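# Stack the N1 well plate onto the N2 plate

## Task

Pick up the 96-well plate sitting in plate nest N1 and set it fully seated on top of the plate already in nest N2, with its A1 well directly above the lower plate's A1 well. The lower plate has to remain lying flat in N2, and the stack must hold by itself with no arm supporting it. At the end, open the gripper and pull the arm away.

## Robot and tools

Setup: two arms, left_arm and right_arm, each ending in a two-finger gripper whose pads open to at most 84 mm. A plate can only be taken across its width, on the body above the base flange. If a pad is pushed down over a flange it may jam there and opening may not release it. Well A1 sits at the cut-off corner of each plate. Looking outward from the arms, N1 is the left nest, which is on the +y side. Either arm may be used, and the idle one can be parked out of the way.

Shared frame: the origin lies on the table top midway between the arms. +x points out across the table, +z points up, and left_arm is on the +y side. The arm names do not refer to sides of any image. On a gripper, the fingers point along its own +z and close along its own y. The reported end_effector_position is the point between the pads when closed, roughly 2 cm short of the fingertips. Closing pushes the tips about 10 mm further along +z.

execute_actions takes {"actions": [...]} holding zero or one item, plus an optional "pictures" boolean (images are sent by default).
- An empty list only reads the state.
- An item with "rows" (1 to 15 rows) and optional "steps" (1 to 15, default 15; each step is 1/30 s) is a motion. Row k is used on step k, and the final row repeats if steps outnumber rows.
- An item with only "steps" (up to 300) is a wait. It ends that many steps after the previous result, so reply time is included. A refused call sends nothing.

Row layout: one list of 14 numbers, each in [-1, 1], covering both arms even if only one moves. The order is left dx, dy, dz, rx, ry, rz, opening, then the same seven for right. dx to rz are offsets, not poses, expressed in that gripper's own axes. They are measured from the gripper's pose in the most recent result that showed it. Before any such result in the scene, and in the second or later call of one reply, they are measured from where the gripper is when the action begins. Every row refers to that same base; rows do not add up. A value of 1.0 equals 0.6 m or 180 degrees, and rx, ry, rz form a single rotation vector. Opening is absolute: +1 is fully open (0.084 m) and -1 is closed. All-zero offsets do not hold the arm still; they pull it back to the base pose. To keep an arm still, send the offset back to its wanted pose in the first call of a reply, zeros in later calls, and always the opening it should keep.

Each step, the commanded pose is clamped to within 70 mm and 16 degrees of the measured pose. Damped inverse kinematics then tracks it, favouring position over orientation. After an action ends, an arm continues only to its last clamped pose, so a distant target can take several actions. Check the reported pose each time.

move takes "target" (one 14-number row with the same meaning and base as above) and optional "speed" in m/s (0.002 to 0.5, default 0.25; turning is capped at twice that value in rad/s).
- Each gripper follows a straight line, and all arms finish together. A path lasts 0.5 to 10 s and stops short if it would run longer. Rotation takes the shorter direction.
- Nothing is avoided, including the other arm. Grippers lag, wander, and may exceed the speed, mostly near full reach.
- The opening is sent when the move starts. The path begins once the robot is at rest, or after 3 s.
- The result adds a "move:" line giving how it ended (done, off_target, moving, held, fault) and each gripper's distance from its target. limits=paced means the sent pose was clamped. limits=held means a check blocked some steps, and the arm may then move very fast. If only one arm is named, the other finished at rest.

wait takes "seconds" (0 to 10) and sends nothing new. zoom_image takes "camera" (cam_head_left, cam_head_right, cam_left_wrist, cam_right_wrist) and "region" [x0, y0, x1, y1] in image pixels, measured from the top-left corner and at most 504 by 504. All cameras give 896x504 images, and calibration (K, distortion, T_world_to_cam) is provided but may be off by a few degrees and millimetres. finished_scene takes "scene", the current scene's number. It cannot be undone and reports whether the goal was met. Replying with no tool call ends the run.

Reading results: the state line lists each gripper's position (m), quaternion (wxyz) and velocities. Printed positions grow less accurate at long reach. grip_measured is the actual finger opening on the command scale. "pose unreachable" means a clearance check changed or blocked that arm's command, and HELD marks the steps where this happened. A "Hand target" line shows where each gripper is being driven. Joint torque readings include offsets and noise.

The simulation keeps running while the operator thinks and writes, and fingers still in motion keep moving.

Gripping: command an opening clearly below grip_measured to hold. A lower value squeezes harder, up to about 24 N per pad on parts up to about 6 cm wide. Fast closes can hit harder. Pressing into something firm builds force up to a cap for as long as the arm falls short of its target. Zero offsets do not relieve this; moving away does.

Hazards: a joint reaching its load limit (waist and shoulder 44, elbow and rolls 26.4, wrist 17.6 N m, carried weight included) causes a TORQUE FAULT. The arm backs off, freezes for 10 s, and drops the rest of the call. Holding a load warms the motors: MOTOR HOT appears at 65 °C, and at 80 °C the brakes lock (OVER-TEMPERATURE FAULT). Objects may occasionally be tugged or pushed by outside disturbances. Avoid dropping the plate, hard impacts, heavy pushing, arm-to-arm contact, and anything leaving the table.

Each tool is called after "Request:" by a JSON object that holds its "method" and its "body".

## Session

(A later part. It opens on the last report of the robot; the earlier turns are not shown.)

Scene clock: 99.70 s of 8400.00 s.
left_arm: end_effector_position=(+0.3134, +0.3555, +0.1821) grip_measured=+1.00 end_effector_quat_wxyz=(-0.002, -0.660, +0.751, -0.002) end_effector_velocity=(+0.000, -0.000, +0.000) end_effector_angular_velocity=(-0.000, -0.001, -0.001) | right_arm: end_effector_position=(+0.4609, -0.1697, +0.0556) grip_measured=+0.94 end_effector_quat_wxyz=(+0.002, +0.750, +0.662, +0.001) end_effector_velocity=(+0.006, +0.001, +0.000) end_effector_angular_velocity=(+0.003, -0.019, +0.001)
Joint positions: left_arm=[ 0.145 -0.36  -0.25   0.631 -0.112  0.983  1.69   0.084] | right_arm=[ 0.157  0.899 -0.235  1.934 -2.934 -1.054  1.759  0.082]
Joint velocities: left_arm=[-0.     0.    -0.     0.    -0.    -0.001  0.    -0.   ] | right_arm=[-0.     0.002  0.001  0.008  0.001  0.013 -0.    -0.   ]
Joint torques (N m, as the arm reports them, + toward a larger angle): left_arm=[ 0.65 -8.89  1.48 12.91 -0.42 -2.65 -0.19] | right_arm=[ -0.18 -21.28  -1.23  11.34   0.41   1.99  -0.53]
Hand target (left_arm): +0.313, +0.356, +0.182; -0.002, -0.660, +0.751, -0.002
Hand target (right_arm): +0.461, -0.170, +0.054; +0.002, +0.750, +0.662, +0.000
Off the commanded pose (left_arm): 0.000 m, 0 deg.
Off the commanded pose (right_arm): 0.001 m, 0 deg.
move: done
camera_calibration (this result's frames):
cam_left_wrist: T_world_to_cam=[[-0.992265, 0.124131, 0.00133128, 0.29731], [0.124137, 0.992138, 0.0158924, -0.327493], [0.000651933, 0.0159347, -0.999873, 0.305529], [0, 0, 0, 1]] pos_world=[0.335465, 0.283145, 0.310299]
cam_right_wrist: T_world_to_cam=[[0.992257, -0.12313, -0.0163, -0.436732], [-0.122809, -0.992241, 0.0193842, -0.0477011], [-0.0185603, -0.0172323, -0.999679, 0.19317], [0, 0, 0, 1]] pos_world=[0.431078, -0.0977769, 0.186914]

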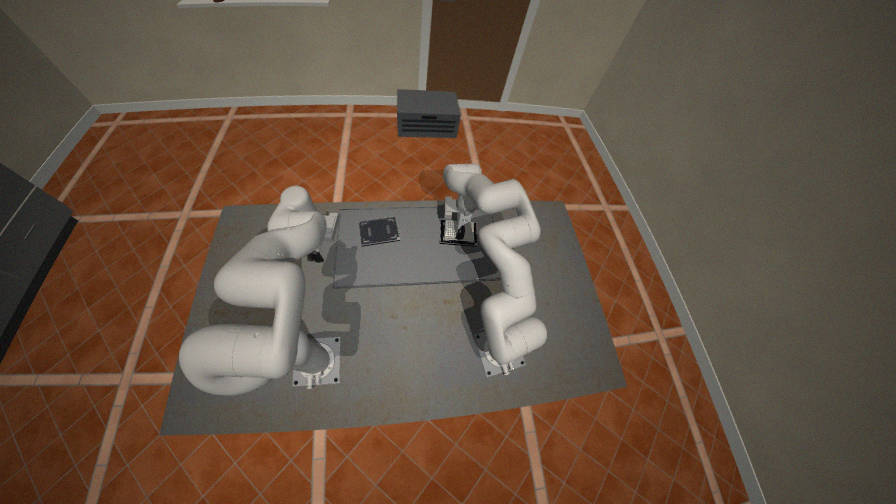

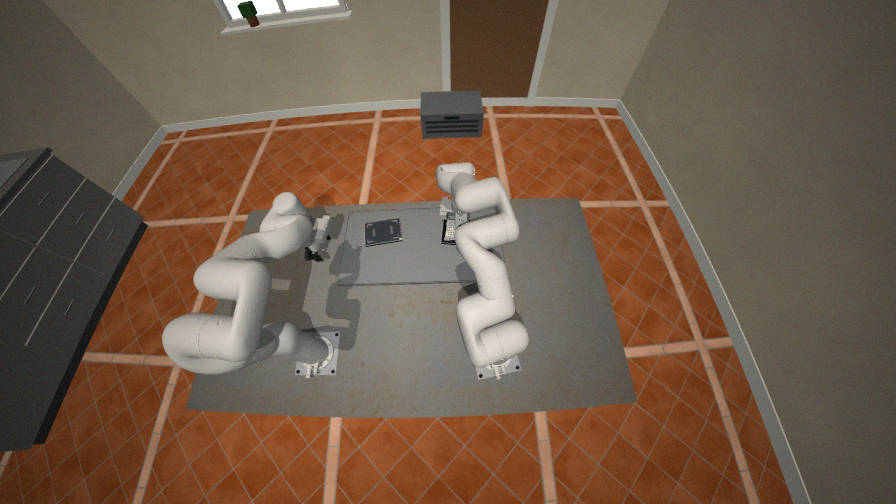

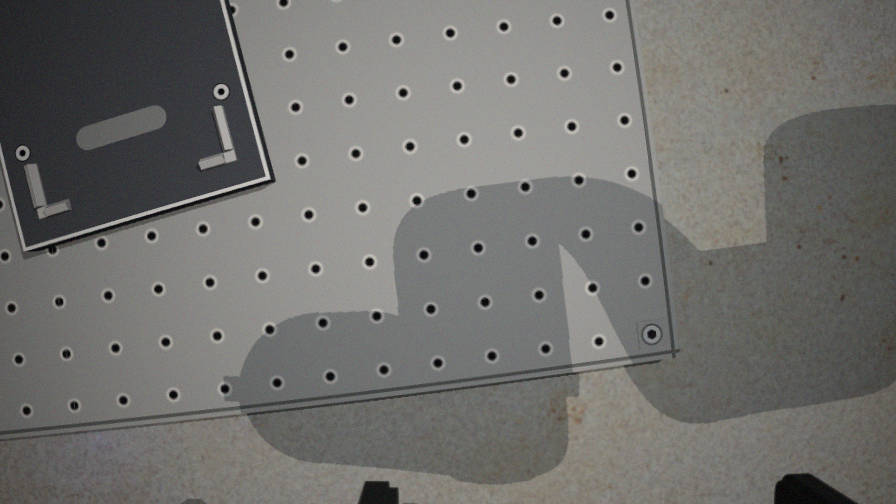

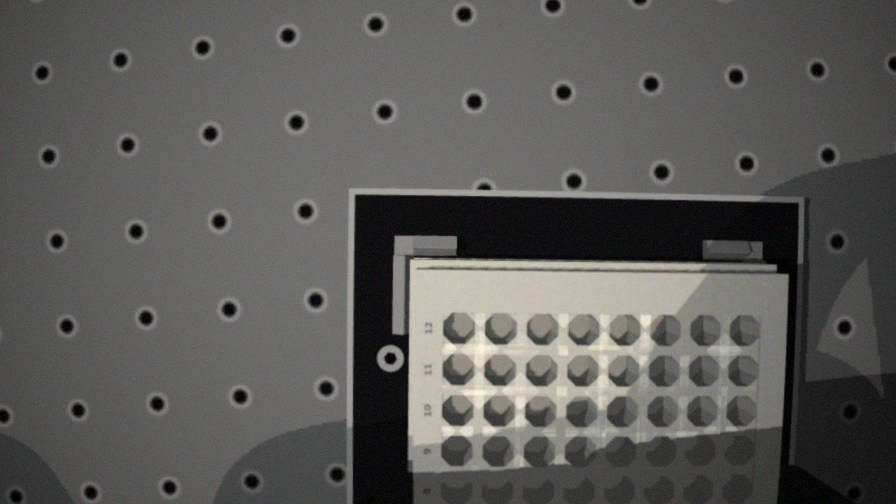

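Request:
{"method": "move", "body": {"target": [0,0,0,0,0,0,1,0,0.0003,-0.0022,0,0,0,0.6], "speed": 0.002}}

Request:
{"method": "move", "body": {"target": [0,0,0,0,0,0,1,0.0025,0,0,0,0,0,0.6], "speed": 0.002}}

Scene clock: 103.40 s of 8400.00 s.
left_arm: end_effector_position=(+0.3134, +0.3555, +0.1821) grip_measured=+1.00 end_effector_quat_wxyz=(-0.002, -0.660, +0.751, -0.002) end_effector_velocity=(-0.000, +0.000, -0.000) end_effector_angular_velocity=(-0.000, +0.001, +0.002) | right_arm: end_effector_position=(+0.4604, -0.1699, +0.0556) grip_measured=+0.94 end_effector_quat_wxyz=(+0.002, +0.750, +0.662, -0.000) end_effector_velocity=(+0.001, +0.000, +0.001) end_effector_angular_velocity=(-0.000, -0.002, +0.002)
Joint positions: left_arm=[ 0.145 -0.36  -0.25   0.631 -0.112  0.983  1.69   0.084] | right_arm=[ 0.157  0.9   -0.235  1.934 -2.935 -1.057  1.759  0.082]
Joint velocities: left_arm=[ 0.     0.     0.001  0.     0.     0.    -0.     0.   ] | right_arm=[ 0.    -0.001  0.     0.003 -0.001 -0.002 -0.001 -0.   ]
Joint torques (N m, as the arm reports them, + toward a larger angle): left_arm=[ 0.82 -8.93  1.45 12.88 -0.34 -2.59 -0.26] | right_arm=[ -1.04 -27.66  -2.22  12.94  -0.2   -1.69  -0.39]
Hand target (left_arm): +0.313, +0.356, +0.182; -0.002, -0.660, +0.751, -0.002
Hand target (right_arm): +0.461, -0.170, +0.057; +0.002, +0.750, +0.662, +0.001
Off the commanded pose (left_arm): 0.000 m, 0 deg.
Off the commanded pose (right_arm): 0.001 m, 0 deg.
move: done
camera_calibration (this result's frames):
cam_left_wrist: T_world_to_cam=[[-0.992265, 0.124131, 0.00133131, 0.29731], [0.124137, 0.992138, 0.0158924, -0.327493], [0.000651901, 0.0159347, -0.999873, 0.305529], [0, 0, 0, 1]] pos_world=[0.335465, 0.283145, 0.310299]
cam_right_wrist: T_world_to_cam=[[0.992202, -0.123263, -0.0184851, -0.436146], [-0.122888, -0.992214, 0.0202397, -0.0479499], [-0.020836, -0.0178103, -0.999624, 0.194098], [0, 0, 0, 1]] pos_world=[0.430897, -0.0978804, 0.186934]

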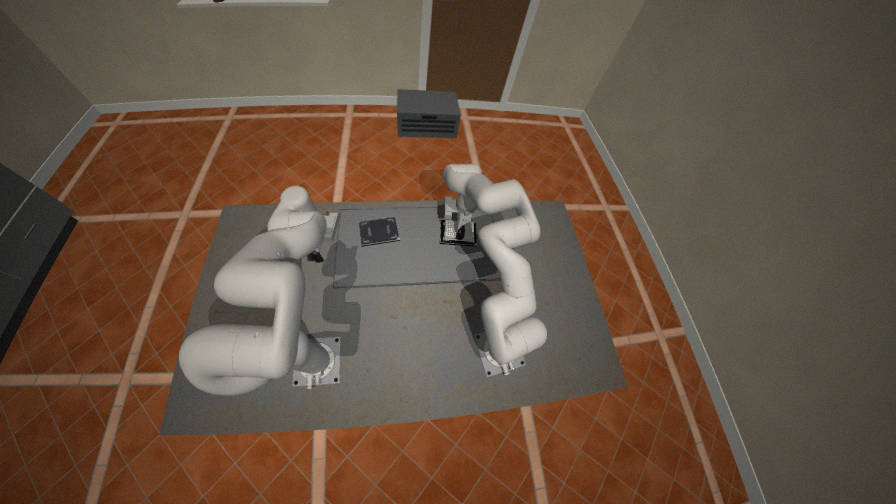

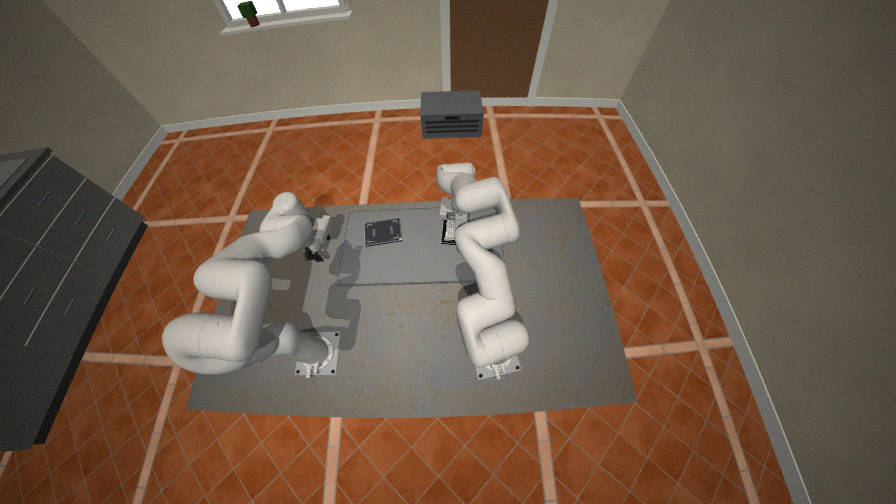

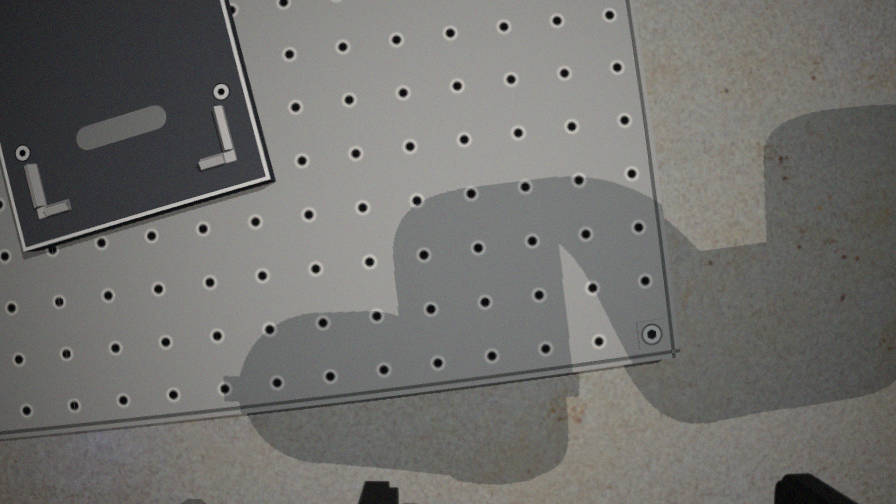

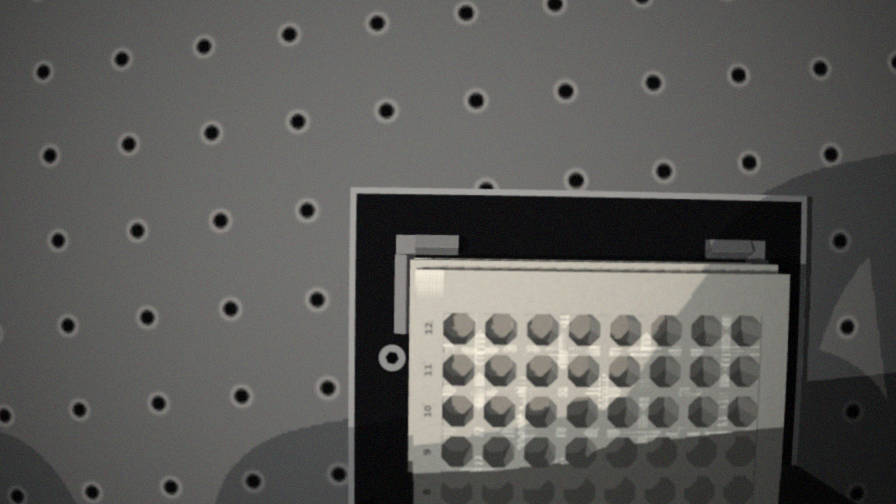

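Scene clock: 104.37 s of 8400.00 s.
left_arm: end_effector_position=(+0.3134, +0.3555, +0.1821) grip_measured=+1.00 end_effector_quat_wxyz=(-0.002, -0.660, +0.751, -0.002) end_effector_velocity=(+0.000, -0.000, +0.000) end_effector_angular_velocity=(+0.000, -0.000, -0.000) | right_arm: end_effector_position=(+0.4606, -0.1689, +0.0556) grip_measured=+0.94 end_effector_quat_wxyz=(+0.002, +0.750, +0.662, -0.001) end_effector_velocity=(+0.000, -0.000, -0.000) end_effector_angular_velocity=(-0.001, -0.001, +0.000)
Joint positions: left_arm=[ 0.145 -0.36  -0.25   0.631 -0.112  0.983  1.69   0.084] | right_arm=[ 0.159  0.902 -0.235  1.938 -2.935 -1.058  1.762  0.082]
Joint velocities: left_arm=[ 0.    -0.    -0.001  0.001 -0.     0.    -0.     0.   ] | right_arm=[ 0.     0.001 -0.     0.001 -0.001  0.     0.001  0.   ]
Joint torques (N m, as the arm reports them, + toward a larger angle): left_arm=[ 1.01 -8.83  1.44 12.82 -0.39 -2.56 -0.21] | right_arm=[  1.43 -26.96  -0.23  13.39   1.02  -0.96  -0.22]
Hand target (left_arm): +0.313, +0.356, +0.182; -0.002, -0.660, +0.751, -0.002
Hand target (right_arm): +0.461, -0.168, +0.056; +0.002, +0.750, +0.662, -0.000
Off the commanded pose (left_arm): 0.000 m, 0 deg.
Off the commanded pose (right_arm): 0.000 m, 0 deg.
move: done
camera_calibration (this result's frames):
cam_left_wrist: T_world_to_cam=[[-0.992265, 0.124131, 0.00133111, 0.29731], [0.124137, 0.992138, 0.0158923, -0.327493], [0.000652086, 0.0159346, -0.999873, 0.305529], [0, 0, 0, 1]] pos_world=[0.335465, 0.283145, 0.310299]
cam_right_wrist: T_world_to_cam=[[0.992152, -0.123639, -0.0186609, -0.436191], [-0.123249, -0.992158, 0.0207721, -0.0467494], [-0.0210828, -0.0183091, -0.99961, 0.194127], [0, 0, 0, 1]] pos_world=[0.431099, -0.0967587, 0.186882]

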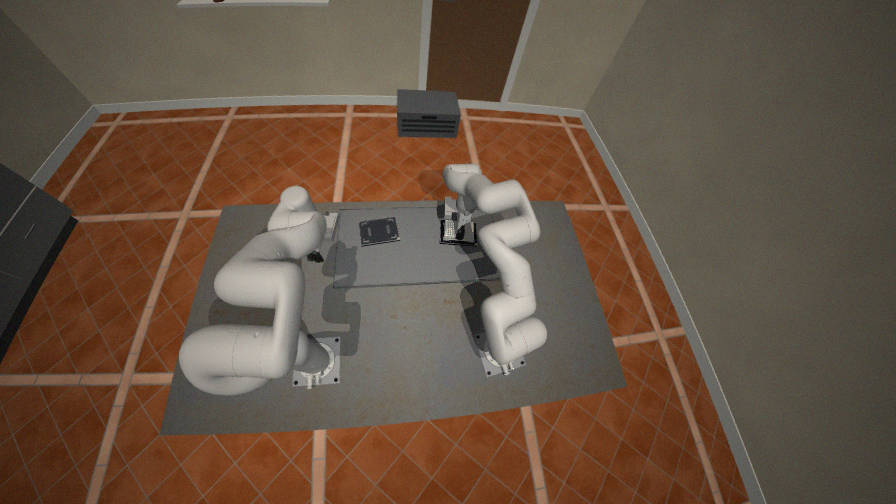

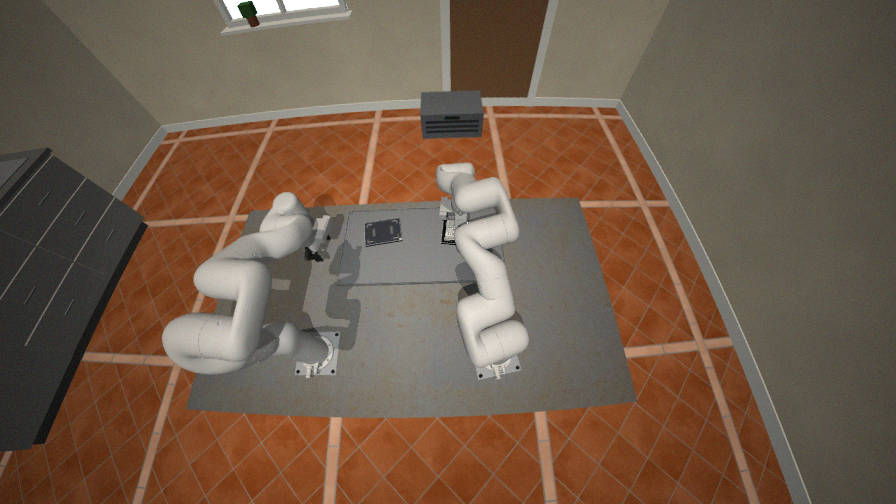

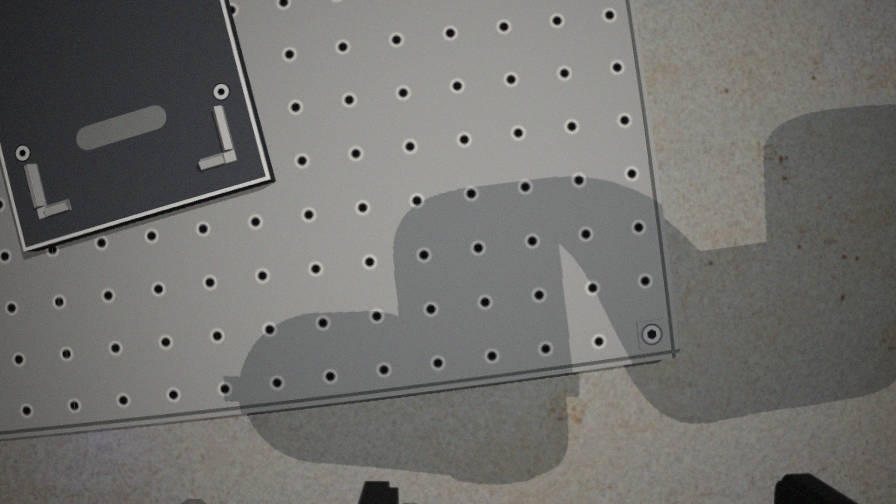

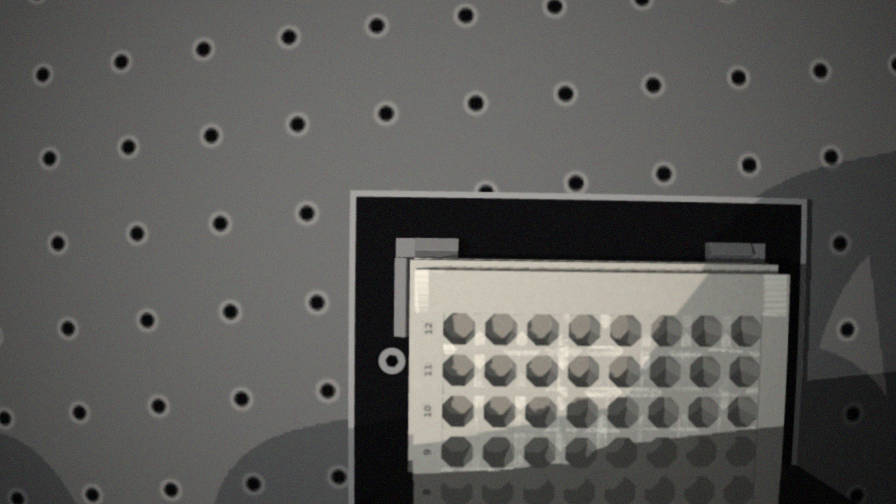

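Inconclusive; push a bit further.

Request:
{"method": "move", "body": {"target": [0,0,0,0,0,0,1,0.002,0,-0.0005,0,0,0,0.6], "speed": 0.002}}

Scene clock: 106.07 s of 8400.00 s.
left_arm: end_effector_position=(+0.3134, +0.3555, +0.1821) grip_measured=+1.00 end_effector_quat_wxyz=(-0.002, -0.660, +0.751, -0.002) end_effector_velocity=(-0.000, +0.000, -0.000) end_effector_angular_velocity=(+0.000, +0.001, -0.001) | right_arm: end_effector_position=(+0.4607, -0.1678, +0.0557) grip_measured=+0.94 end_effector_quat_wxyz=(+0.002, +0.750, +0.662, -0.001) end_effector_velocity=(-0.000, +0.000, +0.000) end_effector_angular_velocity=(+0.000, +0.001, -0.001)
Joint positions: left_arm=[ 0.145 -0.36  -0.25   0.631 -0.112  0.983  1.69   0.084] | right_arm=[ 0.161  0.903 -0.235  1.94  -2.934 -1.06   1.764  0.082]
Joint velocities: left_arm=[ 0.    -0.    -0.001 -0.001 -0.     0.     0.001 -0.   ] | right_arm=[ 0.001  0.001 -0.     0.002  0.001 -0.002  0.001 -0.   ]
Joint torques (N m, as the arm reports them, + toward a larger angle): left_arm=[ 0.65 -8.93  1.54 12.9  -0.36 -2.56 -0.17] | right_arm=[  2.52 -28.61   0.12  14.51   1.16  -1.11  -0.46]
Hand target (left_arm): +0.313, +0.356, +0.182; -0.002, -0.660, +0.751, -0.002
Hand target (right_arm): +0.461, -0.168, +0.056; +0.002, +0.750, +0.662, -0.001
Off the commanded pose (left_arm): 0.000 m, 0 deg.
Off the commanded pose (right_arm): 0.000 m, 0 deg.
move: done
camera_calibration (this result's frames):
cam_left_wrist: T_world_to_cam=[[-0.992265, 0.124131, 0.0013311, 0.297311], [0.124136, 0.992138, 0.0158922, -0.327493], [0.00065208, 0.0159345, -0.999873, 0.305529], [0, 0, 0, 1]] pos_world=[0.335465, 0.283145, 0.310299]
cam_right_wrist: T_world_to_cam=[[0.992152, -0.123608, -0.0188658, -0.436108], [-0.123213, -0.992161, 0.0208606, -0.045667], [-0.0212965, -0.0183724, -0.999604, 0.194341], [0, 0, 0, 1]] pos_world=[0.431197, -0.095645, 0.186989]

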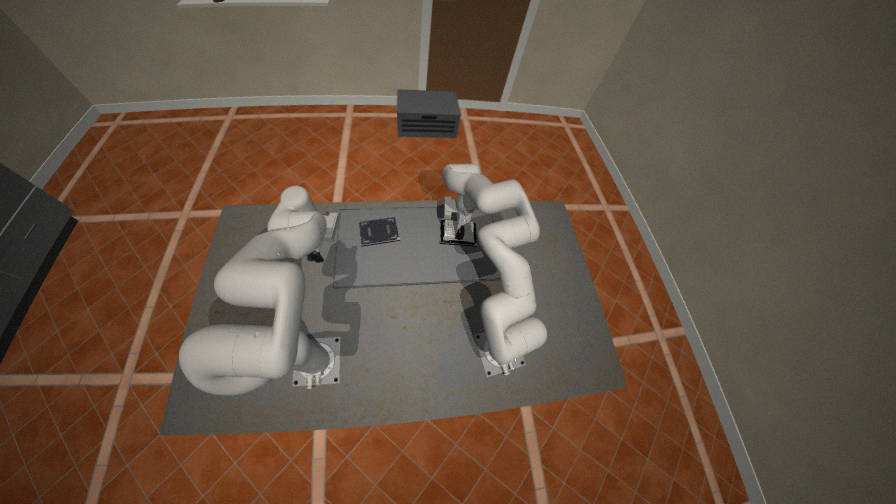

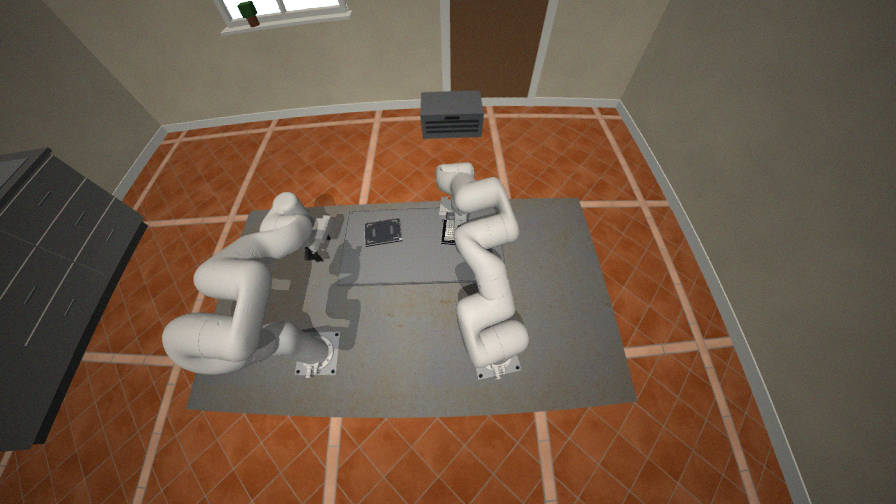

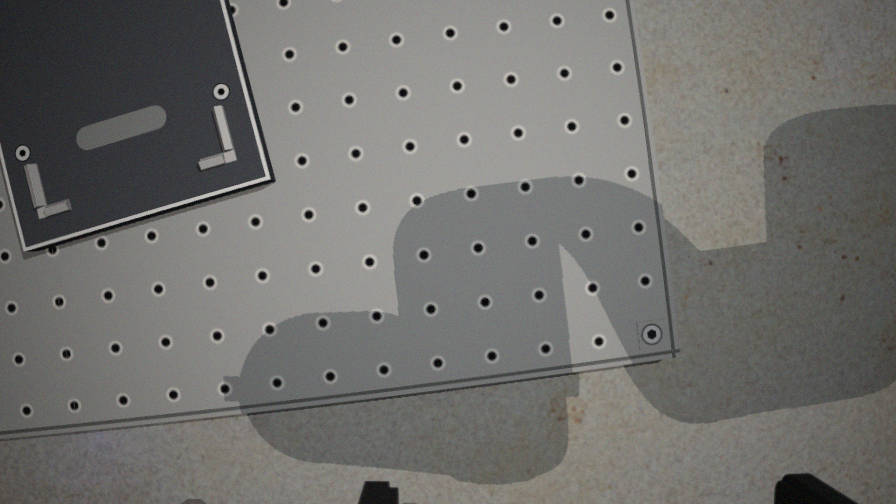

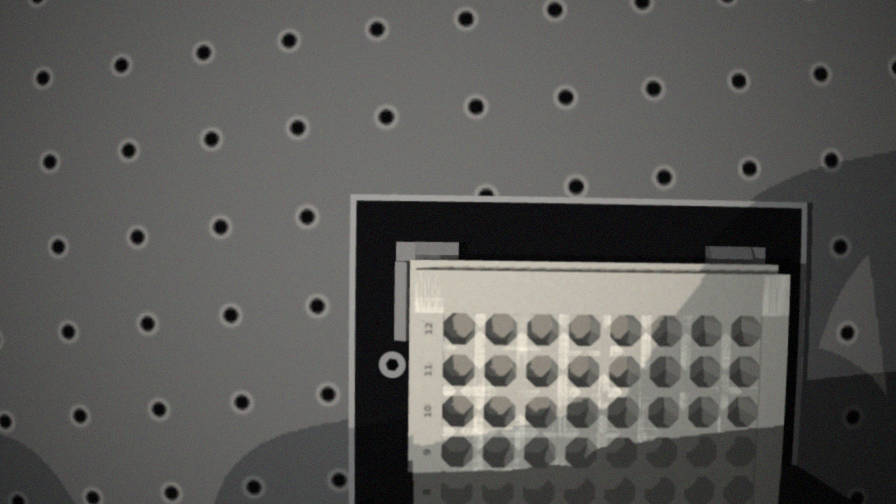

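Request:
{"method": "move", "body": {"target": [0,0,0,0,0,0,1,0.0015,0,-0.0003,0,0,0,0.6], "speed": 0.002}}

Scene clock: 108.03 s of 8400.00 s.
left_arm: end_effector_position=(+0.3134, +0.3555, +0.1821) grip_measured=+1.00 end_effector_quat_wxyz=(-0.002, -0.660, +0.751, -0.002) end_effector_velocity=(-0.000, +0.000, -0.001) end_effector_angular_velocity=(+0.000, +0.001, +0.000) | right_arm: end_effector_position=(+0.4607, -0.1674, +0.0558) grip_measured=+0.94 end_effector_quat_wxyz=(+0.002, +0.750, +0.661, -0.001) end_effector_velocity=(-0.000, +0.001, -0.000) end_effector_angular_velocity=(+0.001, +0.001, +0.000)
Joint positions: left_arm=[ 0.145 -0.36  -0.25   0.631 -0.112  0.983  1.69   0.084] | right_arm=[ 0.162  0.904 -0.236  1.942 -2.935 -1.061  1.766  0.082]
Joint velocities: left_arm=[ 0.     0.    -0.    -0.001  0.    -0.     0.     0.   ] | right_arm=[ 0.002  0.001 -0.     0.     0.001 -0.     0.001  0.   ]
Joint torques (N m, as the arm reports them, + toward a larger angle): left_arm=[ 0.66 -9.    1.45 12.87 -0.43 -2.59 -0.11] | right_arm=[  4.35 -29.87   1.29  15.9    1.53  -1.04  -0.15]
Hand target (left_arm): +0.313, +0.356, +0.182; -0.002, -0.660, +0.751, -0.002
Hand target (right_arm): +0.461, -0.167, +0.056; +0.002, +0.750, +0.662, -0.001
Off the commanded pose (left_arm): 0.000 m, 0 deg.
Off the commanded pose (right_arm): 0.000 m, 0 deg.
move: done
camera_calibration (this result's frames):
cam_left_wrist: T_world_to_cam=[[-0.992265, 0.124131, 0.00133127, 0.297311], [0.124136, 0.992138, 0.0158922, -0.327493], [0.000651902, 0.0159345, -0.999873, 0.305529], [0, 0, 0, 1]] pos_world=[0.335465, 0.283145, 0.310299]
cam_right_wrist: T_world_to_cam=[[0.992095, -0.124038, -0.0190213, -0.436175], [-0.123627, -0.992096, 0.0214854, -0.0451001], [-0.021536, -0.018964, -0.999588, 0.194503], [0, 0, 0, 1]] pos_world=[0.431341, -0.0951576, 0.187095]

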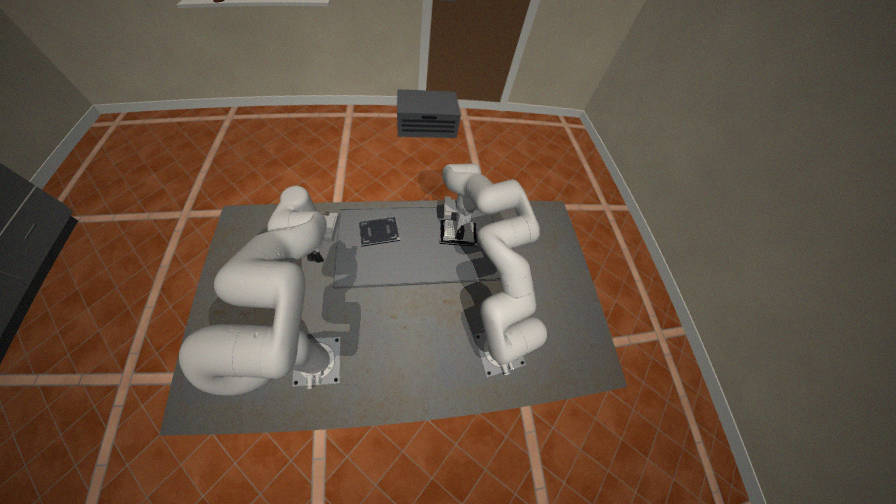

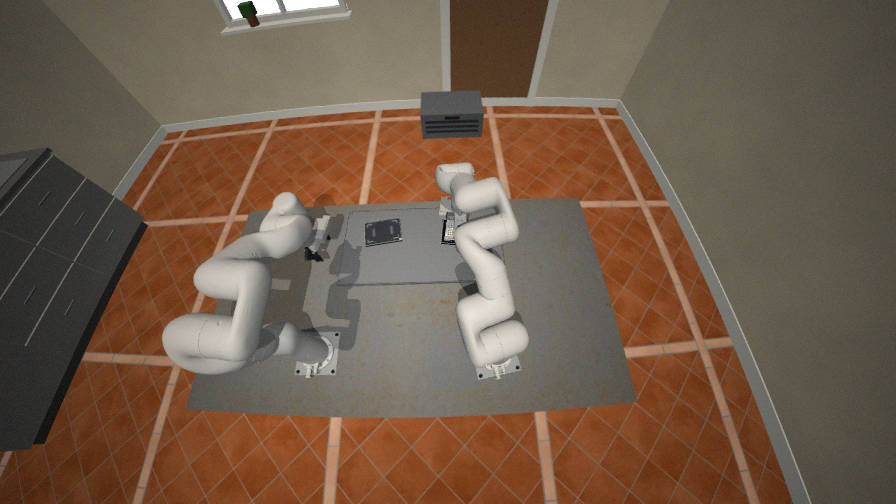

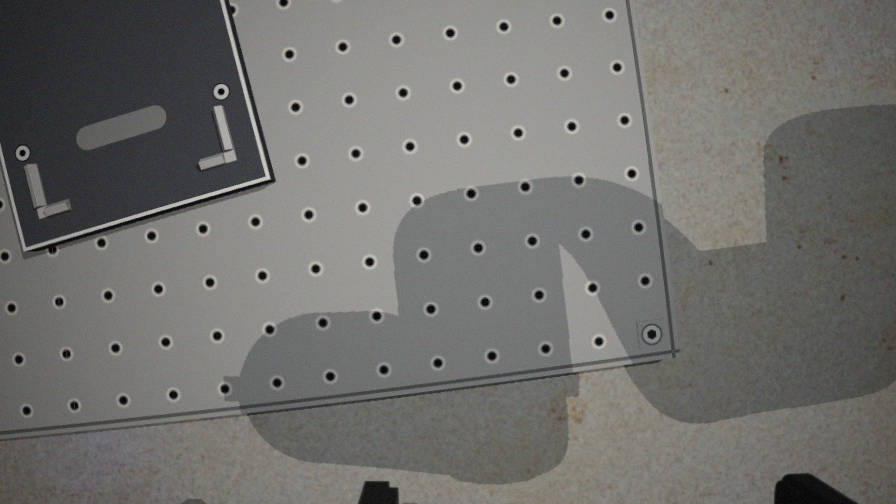

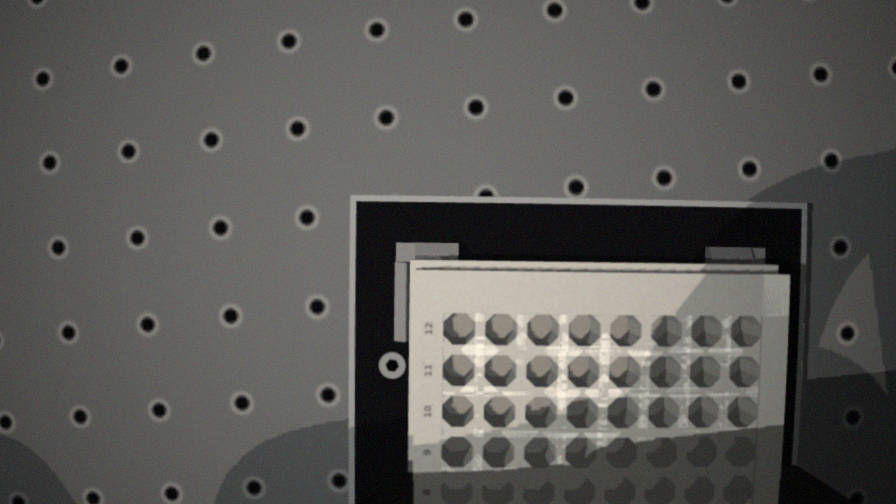

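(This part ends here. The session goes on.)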